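# Swap finished T-part in vise for a fresh blank

## Task

Remove the finished part (an inverted-T bar) from the open vise and set it upright on its broad foot in the black outfeed tray beside the part already there; the task fails unless both parts finish standing in the tray, each on its foot. Take one of the two blanks from the infeed plate and lay it on the two low bars between the vise jaws, either the same side up as on the plate or flipped over, with its long side pressed against the fixed jaw (the end block without hoses) and its end pressed against the work stop (the short rod between the jaws). The remaining blank must lie entirely on the infeed plate, either side up, and not sit on the pins. Release everything and move the gripper away at the end; anything that stays in place only because the robot holds it does not count.

## Robot and tools

Robot: one six-joint arm. Joint ranges in rad, base to tip: shoulder pan -3.142 to 3.142, shoulder lift -6.283 to 6.283, elbow 0.000 to 3.142, wrists 1-3 -6.283 to 6.283. Its flange carries a V-shaped bracket holding two parallel grippers. Gripper 1 defines the pose: end_effector_position is the point midway between its pads, its fingers point along the gripper's +z and close along x. Gripper 2 points along -x and closes along z; its pad midpoint is 223 mm along -x and 237 mm along -z from end_effector_position, same y. Fingertips of both extend 17.5 mm past the pad midpoint, each gripper body sits 25 mm toward +y, and gripper 1 also has a flat block reaching 65 mm toward -y. Rotations act about end_effector_position. To put gripper 2 where gripper 1 is, rotate +90 deg about gripper y and shift 237 mm along the old +x and 223 mm along the old -z. Whichever gripper is not pointing down is horizontal and swings with every rotation, so it can strike the table, parts or arm.

Frames: the scene frame has its origin on the table top under the arm base, +z up, +y to the left when facing +x. The base may be tilted and the reported hand position drifts more at long reach.

execute_actions: arguments actions (a list holding zero or one item) and optional pictures (boolean). Empty list = just read the state. An action item is {rows, steps}: rows is 1 to 15 rows, steps 1 to 15 (default 15), each step 1/30 s, one row per step, last row repeated if rows run out. A wait item is {steps: n}, n up to 300, counted from the previous result, so your thinking time uses it up. Each row is 12 numbers in [-1, 1], in order: dx, dy, dz, rx, ry, rz, position_1, position_2, force_limit_1, force_limit_2, speed_1, speed_2. The first six are an offset, not a pose, in gripper axes, measured from the gripper pose in the most recent result that shows it (before any such result, and for second and later calls in one reply, from where the robot stands when the action begins). Every row uses that same reference; rows do not add up. Scale: 1.0 = 0.6 m or 180 deg; rx, ry, rz form a single rotation vector. All-zero offsets return the arm to the reference, they do not hold still.

Gripper numbers (absolute settings, per gripper): position +1 = fully open (gripper 1: 50 mm; gripper 2: 75 mm), about -0.65 = gripper 1 pads meet; send -1 to grip, closing until blocked. Gripper 2 is 25 mm wider throughout, bottoms out at 23 mm and cannot hold anything 23 mm or narrower; something slightly wider looks like nothing held. force_limit per pad: -1 about 20 N, 0 about 102 N, +1 about 185 N (real grip up to ~17 % more). speed: -1 = 20 mm/s, 0 = 85, +1 = 150. Stopped fingers ignore new force or speed until the position number changes by at least 0.01. To soften a grip, open first. After losing grip the fingers reclose on their own, except when force_limit was -1. Gripping a fixed object off-center slowly weakens.

move: target is one 12-number row read as above (offset from the same reference). speed 0.002 to 0.5 m/s (default 0.25; rotation up to twice that in rad/s); path lasts 0.5 to 10 s and stops at 10 s even if short. Optional stop_force 9 to 40 N (not before 0.2 s of scene time): the path halts when wrist push against the motion exceeds it for two steps, then backs off two steps and holds; only trustworthy at very low speed and without rotation; omit it when pulling away from a contact. The path ignores obstacles. The result adds a move: line with the ending (done, off_target, moving, held, fault, contact) plus limits=paced (pose clipped) or limits=held (steps blocked), and distance to target.

wait: seconds, 0 to 10. zoom_image: camera (cam_head_left 672x504, cam_head_right 672x504, cam_wrist 504x504 fisheye) and region [x0, y0, x1, y1] in pixels, at most 504 by 504. finished_scene: scene number; irreversible and returns whether the task succeeded. A reply with no tool call ends the run.

Motion: each step the commanded pose is clipped to 100 mm and 16 deg from the measured pose, then tracked with about 0.17 s lag; position wins over orientation if both cannot be met. After an action the arm only continues to the last clipped pose, so check the reported pose and send the remainder.

Result lines: end_effector_position (m), end_effector_quat_wxyz, velocities (m/s, rad/s); position_measured for both grippers in counts, opening about (250 - count) x 0.202 mm (add 25 mm for gripper 2; gripper 2 empty-closed reads about 260 with status 3); object_status per gripper: 0 moving, 1 blocked while opening, 2 blocked while closing (holding), 3 reached target or pads met. A new position resets status to 0 briefly. "pose unreachable" and HELD mark steps changed or blocked by the clearance check (the base mount counts as arm). "Hand target" shows the pose being driven to. Joint torques are noisy and offset. Wrist force and torque are in gripper axes, include held weight and inertia, pointing from the surface into the arm; offsets within ~4 N, noise up to 2.4 N, saturation near 50 N; "no reading" is harmless.

Avoid: contact torque reaching a joint limit (139 N m for the first three joints, 26 N m for the wrists) or any external force of 150 N; either freezes the arm for 10 s and drops the rest of the call. The arm is stiff, so aiming even slightly past a hard surface can fault; touch slowly. MOTOR HOT warns at 70 deg C; at 85 deg C brakes lock until cooled. Parts may be tugged or nudged briefly. Do not drop, slam or knock anything off the table.

Each tool is called after "Request:" as a command line: name --argument value for each argument, lists and objects as JSON in quotes; but a table of rows of numbers goes row by row, as --pt "numbers of a row", without its own name.

## Session

Request:
execute_actions --actions '[]'

Scene clock: 0.00 s of 6600.00 s.
end_effector_position=(+0.2168, -0.2533, +0.2533) position_measured=(+3, +3) object_status=(+3, +3) end_effector_quat_wxyz=(+0.391, +0.707, -0.370, -0.459) end_effector_velocity=(+0.001, +0.001, -0.001) end_effector_angular_velocity=(-0.001, -0.000, +0.003)
Joint positions: [-0.688 -1.116  1.448 -0.273 -1.781  2.68 ]
Joint velocities: [ 0.003  0.     0.001 -0.002  0.     0.   ]
Joint torques (N m, as the arm reports them, + toward a larger angle): no reading
Motor temperatures (°C, as the motors report them): [26 24 25 30 37 33]
Wrist force (N, on the end effector, along its own x y z axes, offset not removed): no reading
Wrist torque (N m, same axes, about the end effector's origin, offset not removed): no reading
Hand target: +0.217, -0.253, +0.253; +0.391, +0.707, -0.370, -0.459

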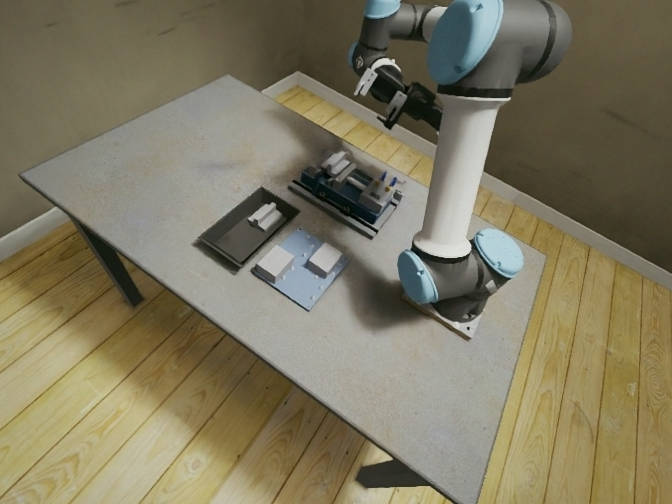

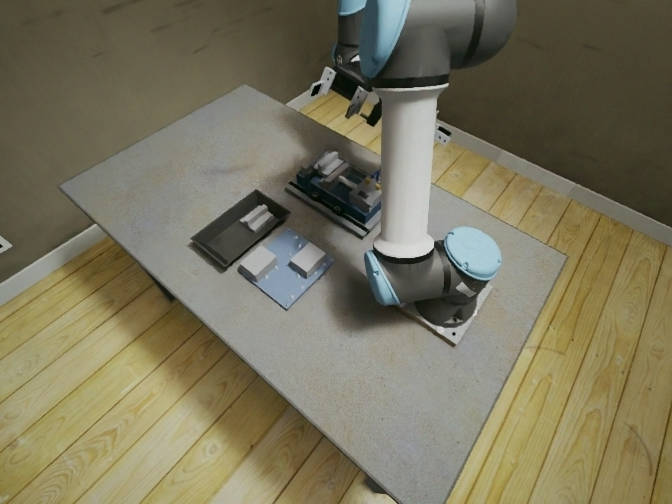

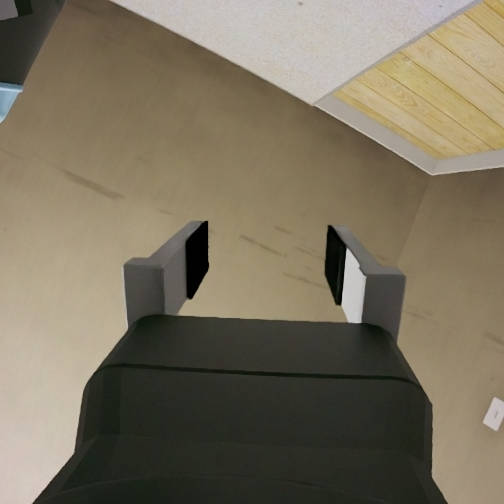

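Request:
move --target '[0,0,0,0.375,-0.32,0.578,1,1,0,0,0,0]'

Scene clock: 14.07 s of 6600.00 s.
end_effector_position=(+0.2167, -0.2532, +0.2531) position_measured=(+3, +3) object_status=(+3, +3) end_effector_quat_wxyz=(+0.000, +0.001, +1.000, -0.001) end_effector_velocity=(-0.001, +0.000, -0.001) end_effector_angular_velocity=(-0.006, +0.000, -0.014)
Joint positions: [-1.472 -2.195  2.161 -1.617 -0.781  3.261]
Joint velocities: [ 0.    -0.009  0.01  -0.022 -0.002  0.02 ]
Joint torques (N m, as the arm reports them, + toward a larger angle): [ -4.06 -15.56 -24.75  -6.18   5.39   1.62]
Motor temperatures (°C, as the motors report them): [26 24 25 30 37 33]
Wrist force (N, on the end effector, along its own x y z axes, offset not removed): [2.8 0.8 1.3]
Wrist torque (N m, same axes, about the end effector's origin, offset not removed): [0.30 -0.49 -0.08]
Hand target: +0.217, -0.253, +0.253; +0.000, +0.002, +1.000, -0.001
Off the commanded pose: 0.000 m, 0 deg.
After step 90, 5.73 s passed at rest.
move: done

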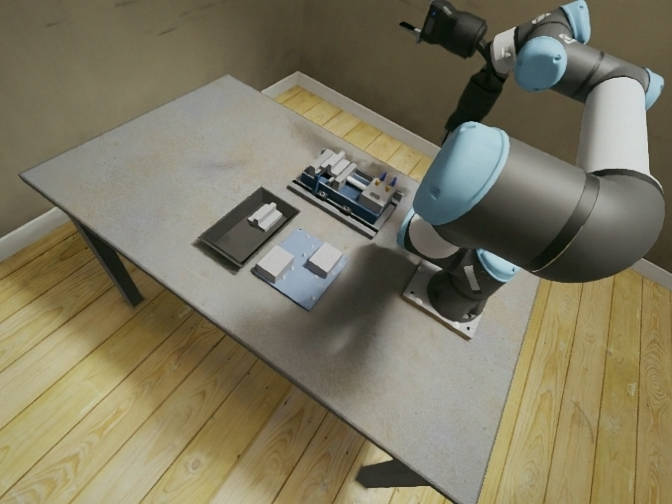

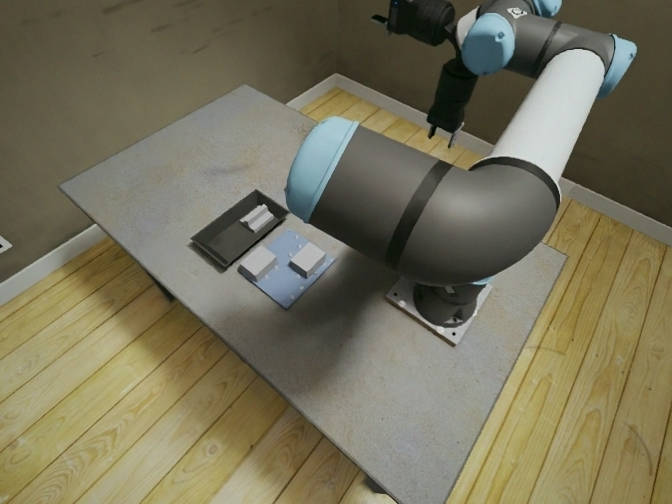

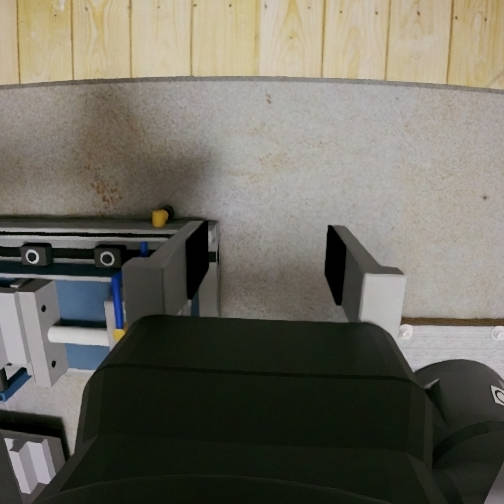

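Request:
move --target '[-0.33,0.3,-0.2,0,0,0,1,1,0,0,0,0]'

Request:
zoom_image --camera "cam_head_left" --region '[180,130,420,310]'

Scene clock: 24.40 s of 6600.00 s.
end_effector_position=(+0.4147, -0.0741, +0.3731) position_measured=(+3, +3) object_status=(+3, +3) end_effector_quat_wxyz=(+0.001, +0.001, +1.000, -0.001) end_effector_velocity=(+0.002, +0.001, +0.001) end_effector_angular_velocity=(-0.005, +0.010, -0.007)
Joint positions: [-0.519 -1.904  1.849 -2.234 -1.197  4.322]
Joint velocities: [ 0.014  0.011 -0.01   0.001 -0.021  0.01 ]
Joint torques (N m, as the arm reports them, + toward a larger angle): [  8.32  -4.98 -40.53  -4.64  -0.42   2.25]
Motor temperatures (°C, as the motors report them): [26 24 25 30 37 33]
Wrist force (N, on the end effector, along its own x y z axes, offset not removed): [2.8 0.2 0.2]
Wrist torque (N m, same axes, about the end effector's origin, offset not removed): [0.10 -0.52 -0.10]
Hand target: +0.415, -0.074, +0.373; +0.000, +0.001, +1.000, -0.001
Off the commanded pose: 0.001 m, 0 deg.
After step 90, 5.50 s passed at rest.
move: done

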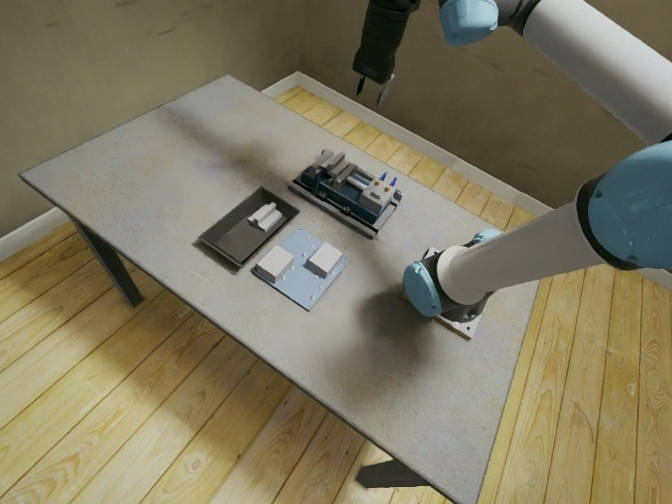

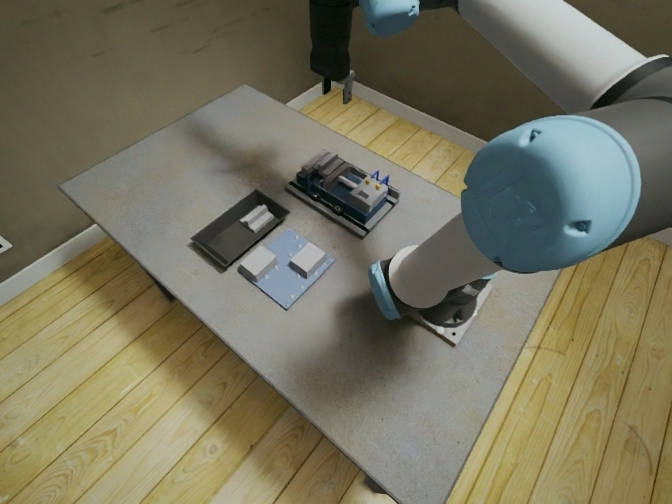

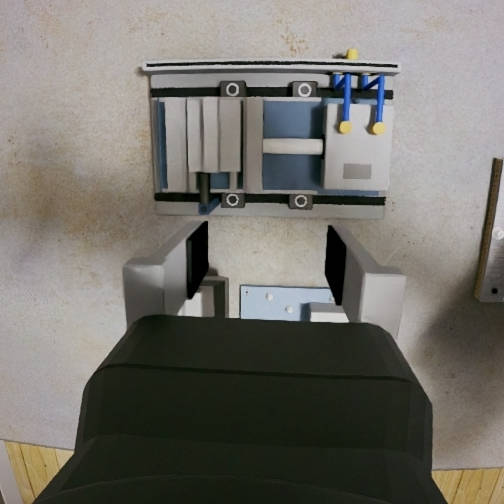

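Region (180, 130, 420, 310) of cam_head_left's 672x504 image, scaled by 2.100, with more detail than that image has; it fills the top 378 rows of this view, and the rest is white.

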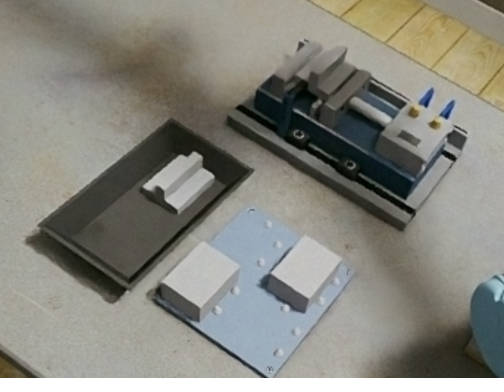

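Request:
move --target '[-0.105,-0.293,0.29,0,0,0,1,1,0,0,0,0]'

Scene clock: 30.53 s of 6600.00 s.
end_effector_position=(+0.4776, -0.2499, +0.1996) position_measured=(+3, +3) object_status=(+3, +3) end_effector_quat_wxyz=(+0.001, +0.001, +1.000, -0.001) end_effector_velocity=(+0.001, +0.000, -0.003) end_effector_angular_velocity=(+0.003, +0.003, +0.002)
Joint positions: [-0.772 -1.53   1.972 -2.634 -1.039  4.102]
Joint velocities: [ 0.002  0.007 -0.001 -0.001 -0.     0.001]
Joint torques (N m, as the arm reports them, + toward a larger angle): [ -7.68 -18.87 -40.02  -7.69   4.26  -1.83]
Motor temperatures (°C, as the motors report them): [26 24 25 30 37 33]
Wrist force (N, on the end effector, along its own x y z axes, offset not removed): [2.9 0.6 0.2]
Wrist torque (N m, same axes, about the end effector's origin, offset not removed): [0.21 -0.55 -0.12]
Hand target: +0.478, -0.250, +0.199; +0.001, +0.001, +1.000, -0.001
Off the commanded pose: 0.001 m, 0 deg.
After step 90, 1.43 s passed at rest.
move: done

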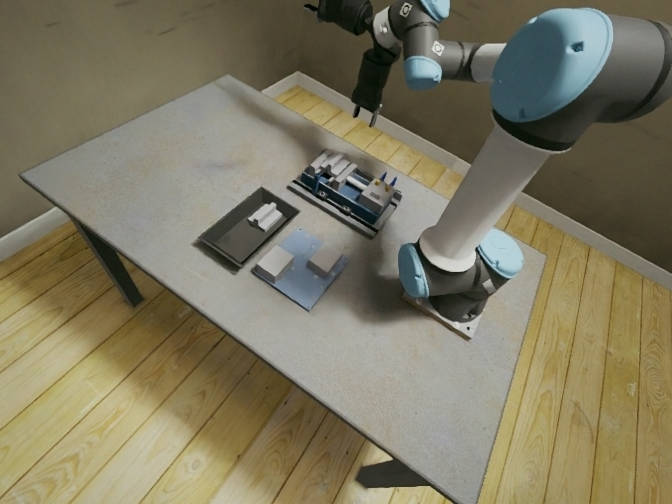

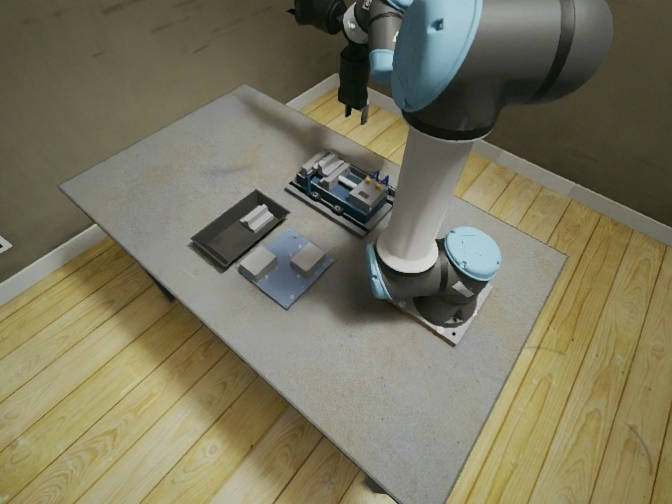

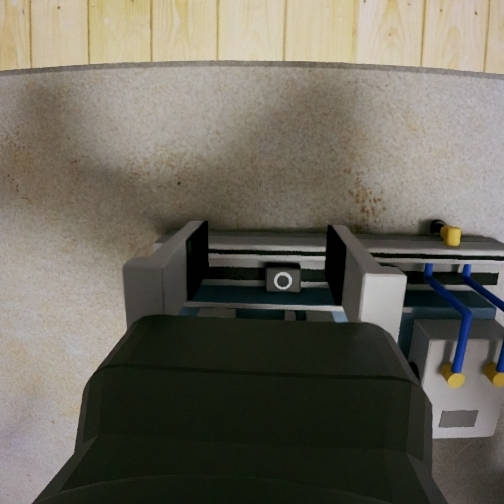

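Request:
move --target '[-0.05,0.15,0.06,0,0,0,1,1,0,0,0,0]'

Scene clock: 37.27 s of 6600.00 s.
end_effector_position=(+0.5077, -0.1602, +0.1637) position_measured=(+3, +3) object_status=(+3, +3) end_effector_quat_wxyz=(+0.001, +0.001, +1.000, -0.001) end_effector_velocity=(+0.001, +0.002, -0.001) end_effector_angular_velocity=(-0.001, -0.000, -0.002)
Joint positions: [-0.575 -1.484  2.043 -2.831 -1.16   4.277]
Joint velocities: [ 0.006  0.003  0.001 -0.007 -0.006  0.006]
Joint torques (N m, as the arm reports them, + toward a larger angle): [  5.76 -20.39 -21.16  -7.32  -0.34   2.05]
Motor temperatures (°C, as the motors report them): [26 24 25 30 37 33]
Wrist force (N, on the end effector, along its own x y z axes, offset not removed): [0.4 -0.6 1.0]
Wrist torque (N m, same axes, about the end effector's origin, offset not removed): [-0.06 0.04 0.01]
Hand target: +0.508, -0.160, +0.164; +0.001, +0.001, +1.000, -0.001
Off the commanded pose: 0.000 m, 0 deg.
After step 90, 2.67 s passed at rest.
move: done

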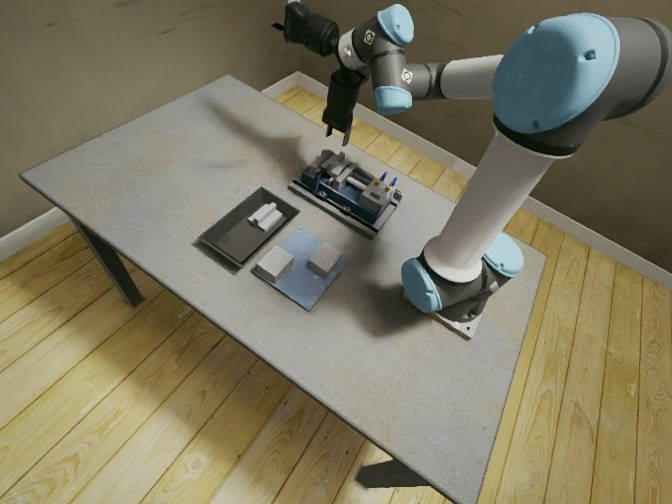

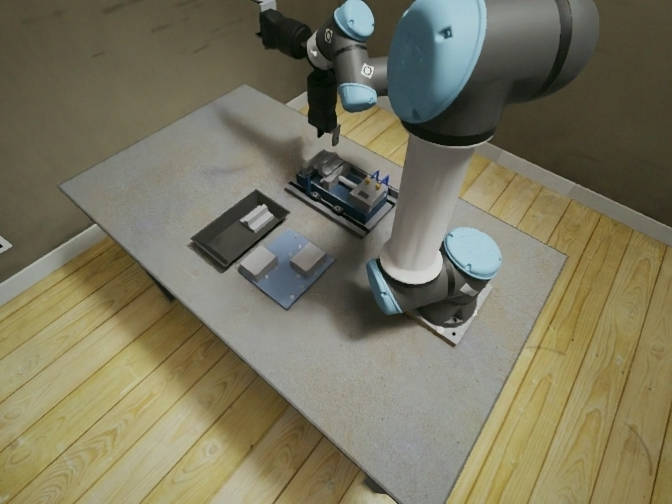

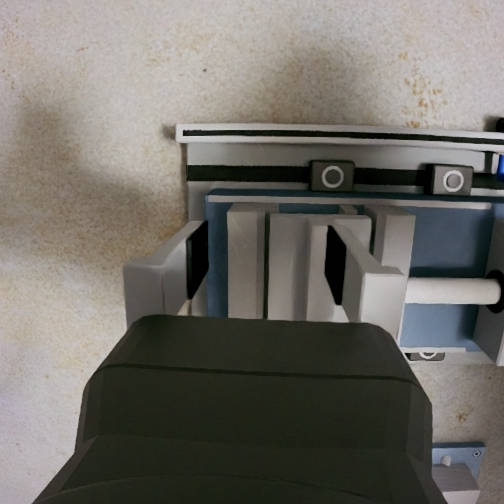

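Request:
move --target '[0.05,0.03,0.07,0,0,0,1,1,0,0,0,0]' --speed 0.1

Scene clock: 43.03 s of 6600.00 s.
end_effector_position=(+0.4781, -0.1423, +0.1219) position_measured=(+3, +3) object_status=(+3, +3) end_effector_quat_wxyz=(+0.001, +0.001, +1.000, -0.001) end_effector_velocity=(-0.001, +0.001, -0.002) end_effector_angular_velocity=(-0.001, -0.002, +0.000)
Joint positions: [-0.578 -1.495  2.187 -2.962 -1.159  4.274]
Joint velocities: [-0.    -0.     0.007 -0.009  0.001 -0.   ]
Joint torques (N m, as the arm reports them, + toward a larger angle): [ -7.14 -46.76 -19.94  -7.89   3.72  -1.76]
Motor temperatures (°C, as the motors report them): [26 24 25 30 37 33]
Wrist force (N, on the end effector, along its own x y z axes, offset not removed): [1.8 1.2 0.3]
Wrist torque (N m, same axes, about the end effector's origin, offset not removed): [0.40 -0.28 -0.15]
Hand target: +0.478, -0.142, +0.122; +0.001, +0.001, +1.000, -0.001
Off the commanded pose: 0.000 m, 0 deg.
After step 90, 1.73 s passed at rest.
move: done

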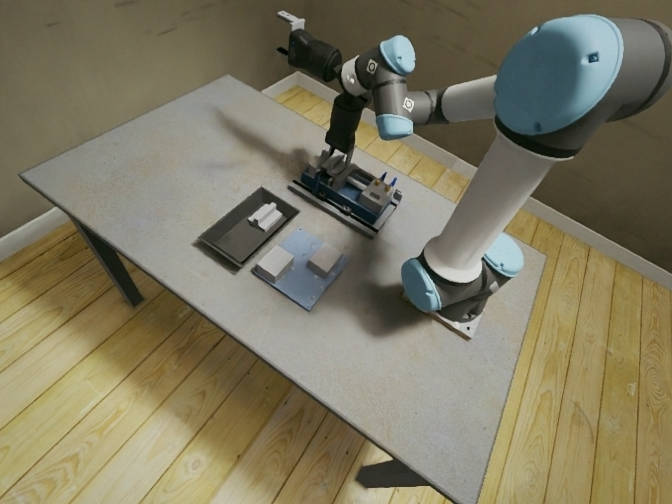

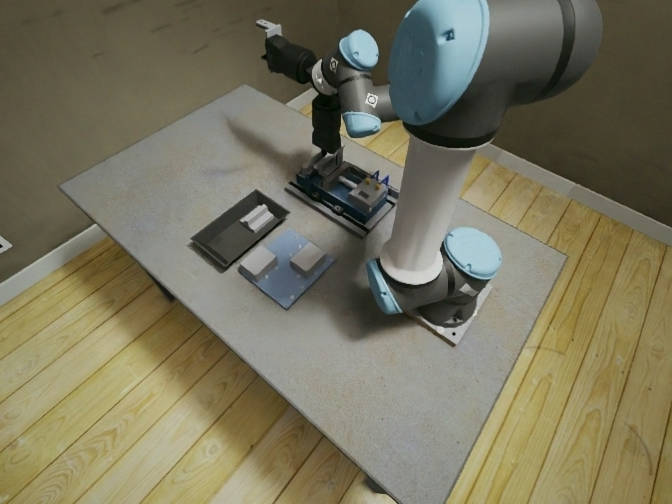

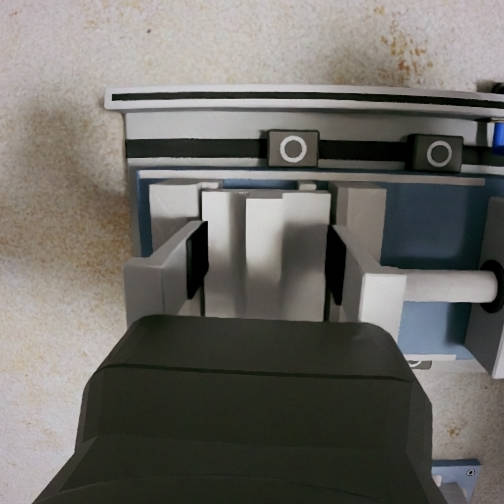

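Narrow fingers a bit and descend to contact.

Request:
move --target '[0,0.01,0.1,0,0,0,0.4,1,0,0,0,0]' --speed 0.01 --stop_force 10

Request:
move --target '[0,0,-0.004,0,0,0,-1,1,0,0,0,0]' --speed 0.01

Request:
move --target '[0,0,-0.2,0,0,0,-1,1,0,0,0,0]' --speed 0.1

Request:
move --target '[-0.03,0.4,0,0,0,0,-1,1,0,0,0,0]'

Scene clock: 50.13 s of 6600.00 s.
end_effector_position=(+0.4780, -0.1411, +0.1115) position_measured=(+92, +3) object_status=(+3, +3) end_effector_quat_wxyz=(+0.001, +0.001, +1.000, -0.001) end_effector_velocity=(-0.002, +0.001, +0.001) end_effector_angular_velocity=(+0.004, +0.008, +0.001)
Joint positions: [-0.575 -1.476  2.2   -2.996 -1.16   4.276]
Joint velocities: [ 0.001 -0.005 -0.003  0.018 -0.001 -0.001]
Joint torques (N m, as the arm reports them, + toward a larger angle): [ -6.56 -24.58 -12.8    2.92  -0.38  -0.57]
Motor temperatures (°C, as the motors report them): [26 24 25 30 37 33]
Wrist force (N, on the end effector, along its own x y z axes, offset not removed): [-6.8 -3.0 -44.4]
Wrist torque (N m, same axes, about the end effector's origin, offset not removed): [-0.11 0.53 -0.07]
Hand target: +0.478, -0.141, +0.112; +0.001, +0.001, +1.000, -0.001
Off the commanded pose: 0.050 m, 0 deg.
After step 90, 2.70 s passed at rest.
move: contact

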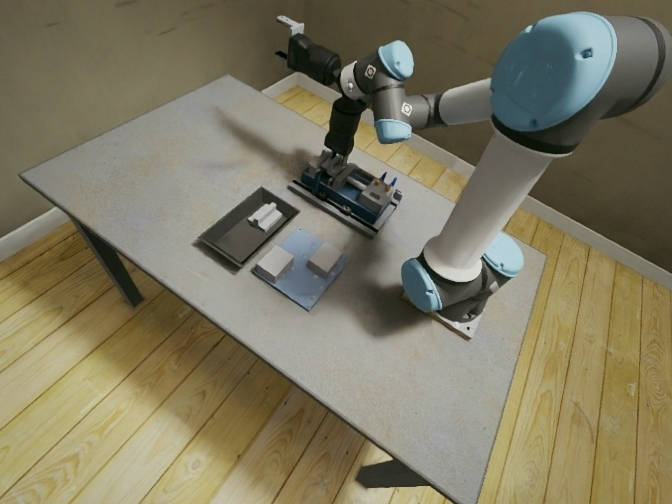

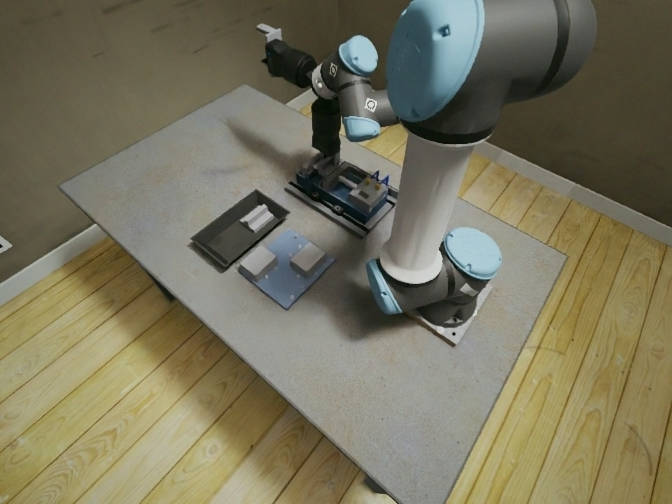

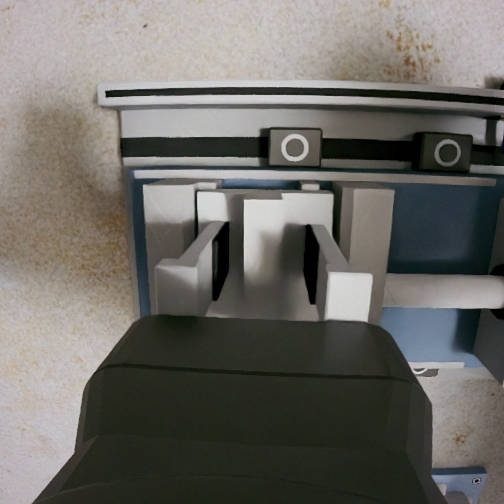

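Scene clock: 50.83 s of 6600.00 s.
end_effector_position=(+0.4780, -0.1411, +0.1138) position_measured=(+185, +3) object_status=(+2, +3) end_effector_quat_wxyz=(+0.001, +0.001, +1.000, -0.001) end_effector_velocity=(+0.000, +0.001, +0.001) end_effector_angular_velocity=(+0.001, -0.000, +0.002)
Joint positions: [-0.575 -1.48   2.198 -2.989 -1.16   4.276]
Joint velocities: [ 0.001 -0.002 -0.002  0.004  0.002 -0.   ]
Joint torques (N m, as the arm reports them, + toward a larger angle): [ -5.71 -47.51 -35.07  -4.86   3.74   0.08]
Motor temperatures (°C, as the motors report them): [26 24 25 30 37 33]
Wrist force (N, on the end effector, along its own x y z axes, offset not removed): [2.7 0.5 2.7]
Wrist torque (N m, same axes, about the end effector's origin, offset not removed): [0.27 -0.53 -0.11]
Hand target: +0.478, -0.141, +0.114; +0.001, +0.001, +1.000, -0.001
Off the commanded pose: 0.000 m, 0 deg.
move: done

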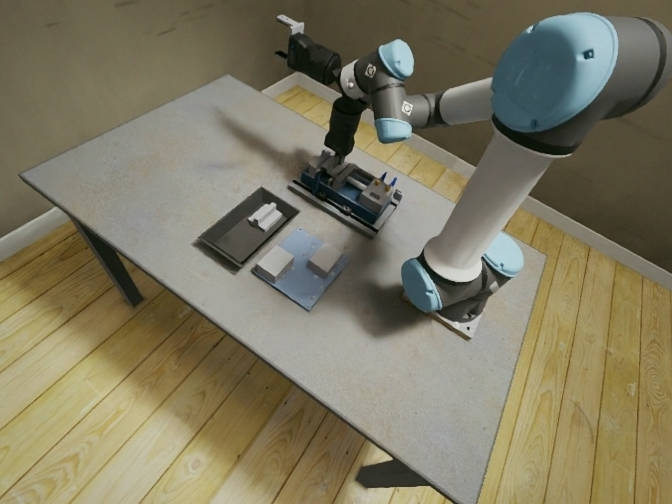

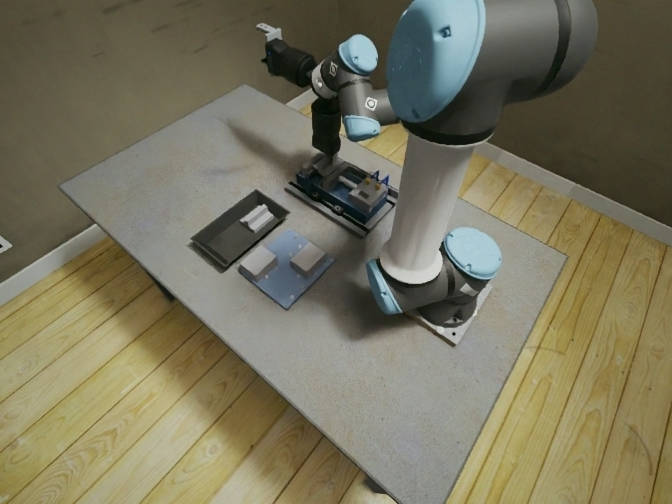

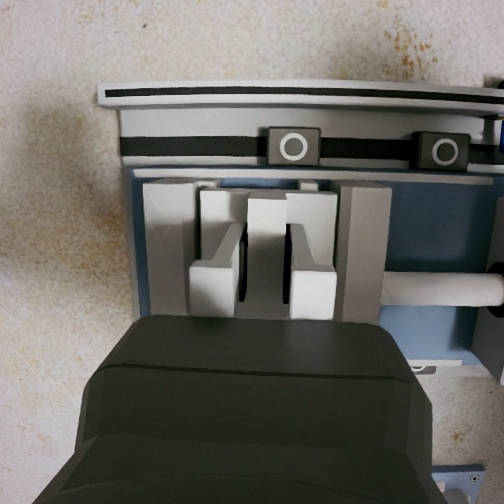

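Scene clock: 52.57 s of 6600.00 s.
end_effector_position=(+0.4777, -0.1411, +0.2335) position_measured=(+185, +3) object_status=(+2, +3) end_effector_quat_wxyz=(+0.001, +0.001, +1.000, -0.001) end_effector_velocity=(+0.000, -0.001, +0.003) end_effector_angular_velocity=(-0.003, -0.001, -0.000)
Joint positions: [-0.578 -1.651  2.012 -2.631 -1.158  4.274]
Joint velocities: [-0.    -0.002 -0.005  0.005 -0.001 -0.001]
Joint torques (N m, as the arm reports them, + toward a larger angle): [ -7.17 -45.61 -41.17  -4.7    3.94  -1.81]
Motor temperatures (°C, as the motors report them): [26 24 25 30 37 33]
Wrist force (N, on the end effector, along its own x y z axes, offset not removed): [1.9 1.0 2.6]
Wrist torque (N m, same axes, about the end effector's origin, offset not removed): [0.29 -0.31 -0.07]
Hand target: +0.478, -0.141, +0.234; +0.001, +0.001, +1.000, -0.001
Off the commanded pose: 0.000 m, 0 deg.
move: done

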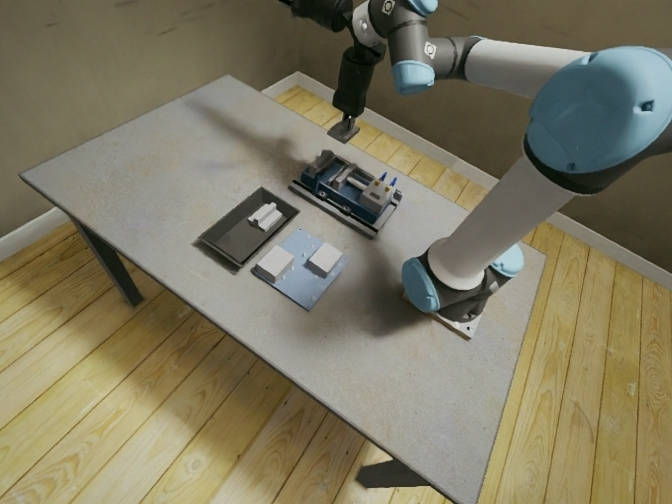

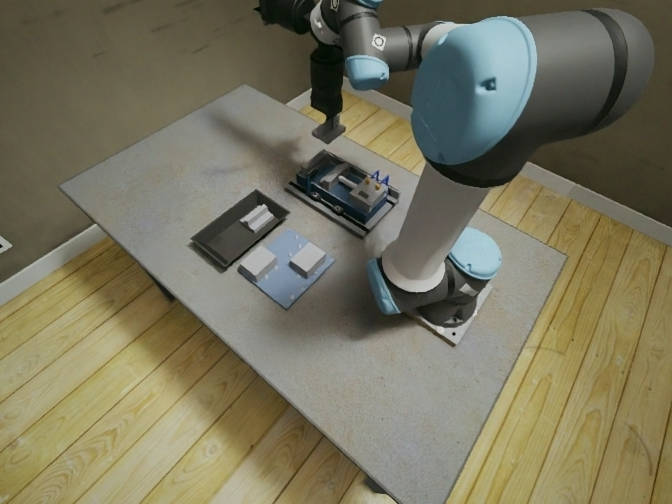

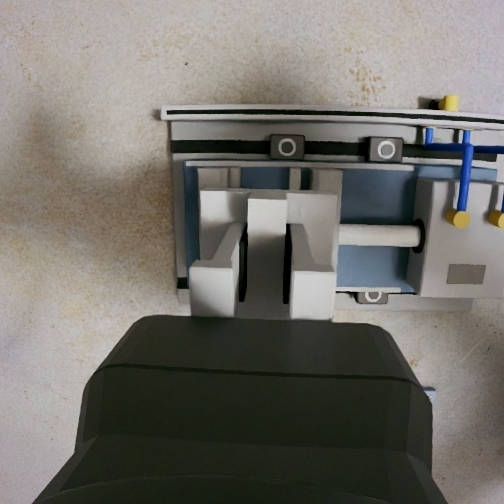

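Scene clock: 54.17 s of 6600.00 s.
end_effector_position=(+0.4961, +0.0984, +0.2335) position_measured=(+185, +3) object_status=(+2, +3) end_effector_quat_wxyz=(+0.001, +0.001, +1.000, -0.001) end_effector_velocity=(+0.001, +0.001, -0.000) end_effector_angular_velocity=(-0.003, +0.002, -0.003)
Joint positions: [-0.013 -1.585  1.964 -2.744 -1.548  4.696]
Joint velocities: [ 0.006  0.005 -0.004  0.002 -0.009  0.004]
Joint torques (N m, as the arm reports them, + toward a larger angle): [  5.39 -19.62 -41.27  -5.14  -1.98   2.08]
Motor temperatures (°C, as the motors report them): [26 24 25 30 37 33]
Wrist force (N, on the end effector, along its own x y z axes, offset not removed): [2.9 0.9 2.4]
Wrist torque (N m, same axes, about the end effector's origin, offset not removed): [0.25 -0.56 -0.09]
Hand target: +0.496, +0.099, +0.233; +0.001, +0.001, +1.000, -0.001
Off the commanded pose: 0.001 m, 0 deg.
move: done

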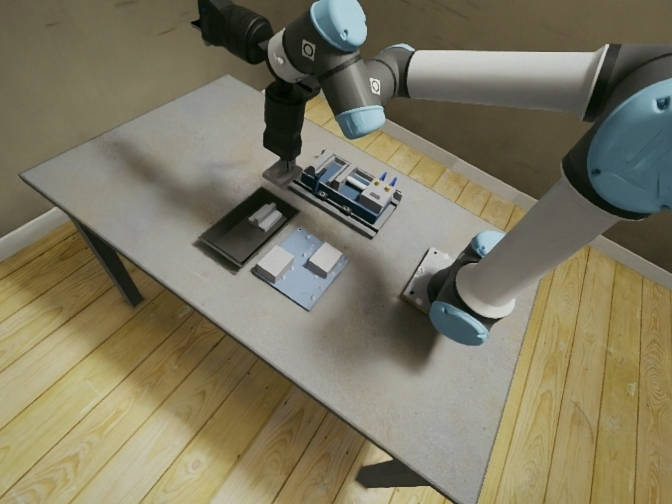

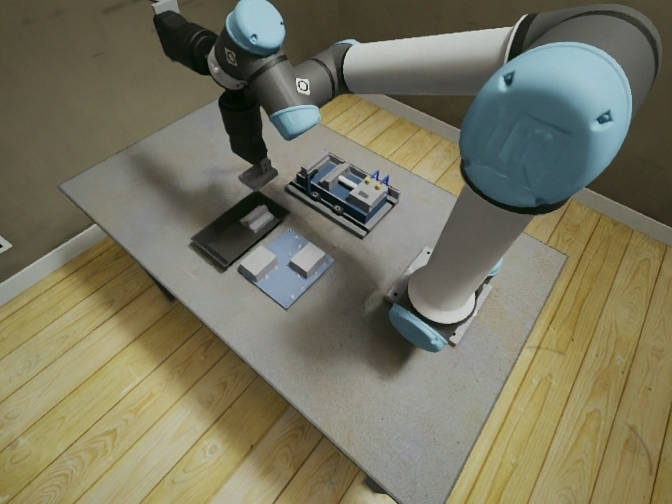

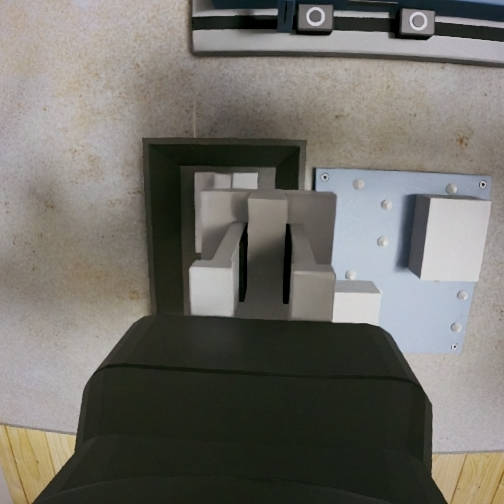

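Request:
move --target '[-0.055,0.18,0.22,0,0,0,-1,1,0,0,0,0]' --speed 0.12

Scene clock: 60.97 s of 6600.00 s.
end_effector_position=(+0.5296, +0.2061, +0.1019) position_measured=(+185, +3) object_status=(+2, +3) end_effector_quat_wxyz=(+0.001, +0.001, +1.000, -0.001) end_effector_velocity=(+0.001, +0.002, -0.002) end_effector_angular_velocity=(+0.000, -0.000, +0.001)
Joint positions: [ 0.214 -1.253  1.957 -3.06  -1.71   4.856]
Joint velocities: [ 0.004  0.007 -0.004 -0.003 -0.002  0.002]
Joint torques (N m, as the arm reports them, + toward a larger angle): [  6.44 -31.75 -35.65  -8.08  -2.36   1.95]
Motor temperatures (°C, as the motors report them): [26 24 25 30 37 33]
Wrist force (N, on the end effector, along its own x y z axes, offset not removed): [3.1 1.5 2.8]
Wrist torque (N m, same axes, about the end effector's origin, offset not removed): [0.47 -0.58 -0.08]
Hand target: +0.530, +0.206, +0.102; +0.001, +0.001, +1.000, -0.001
Off the commanded pose: 0.001 m, 0 deg.
After step 90, 1.83 s passed at rest.
move: done

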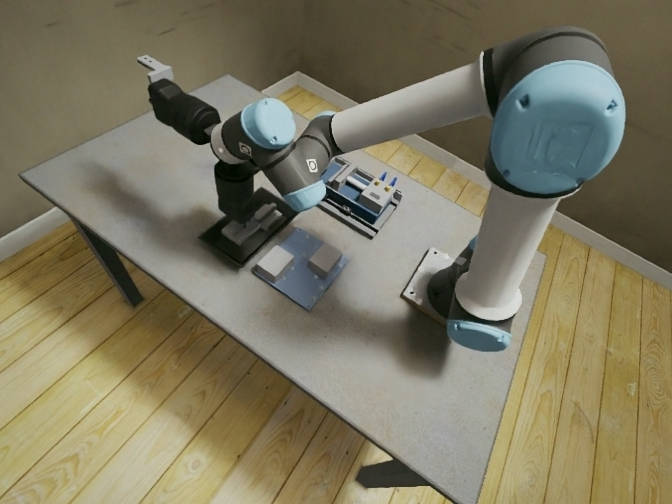

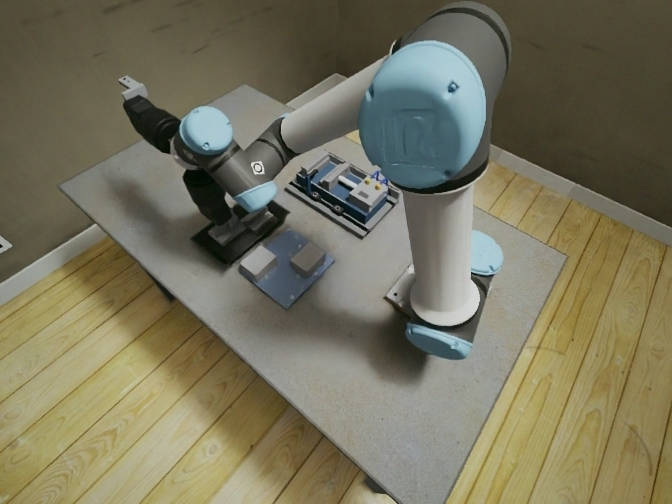

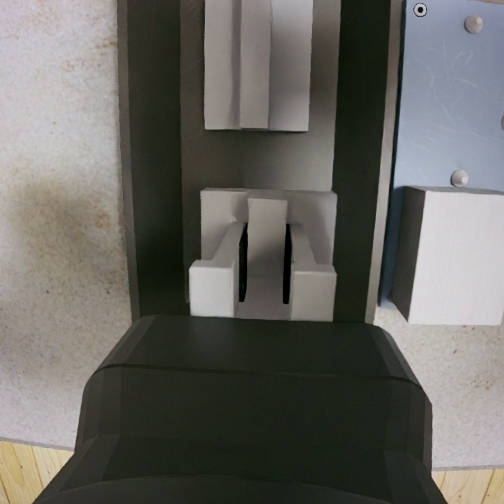

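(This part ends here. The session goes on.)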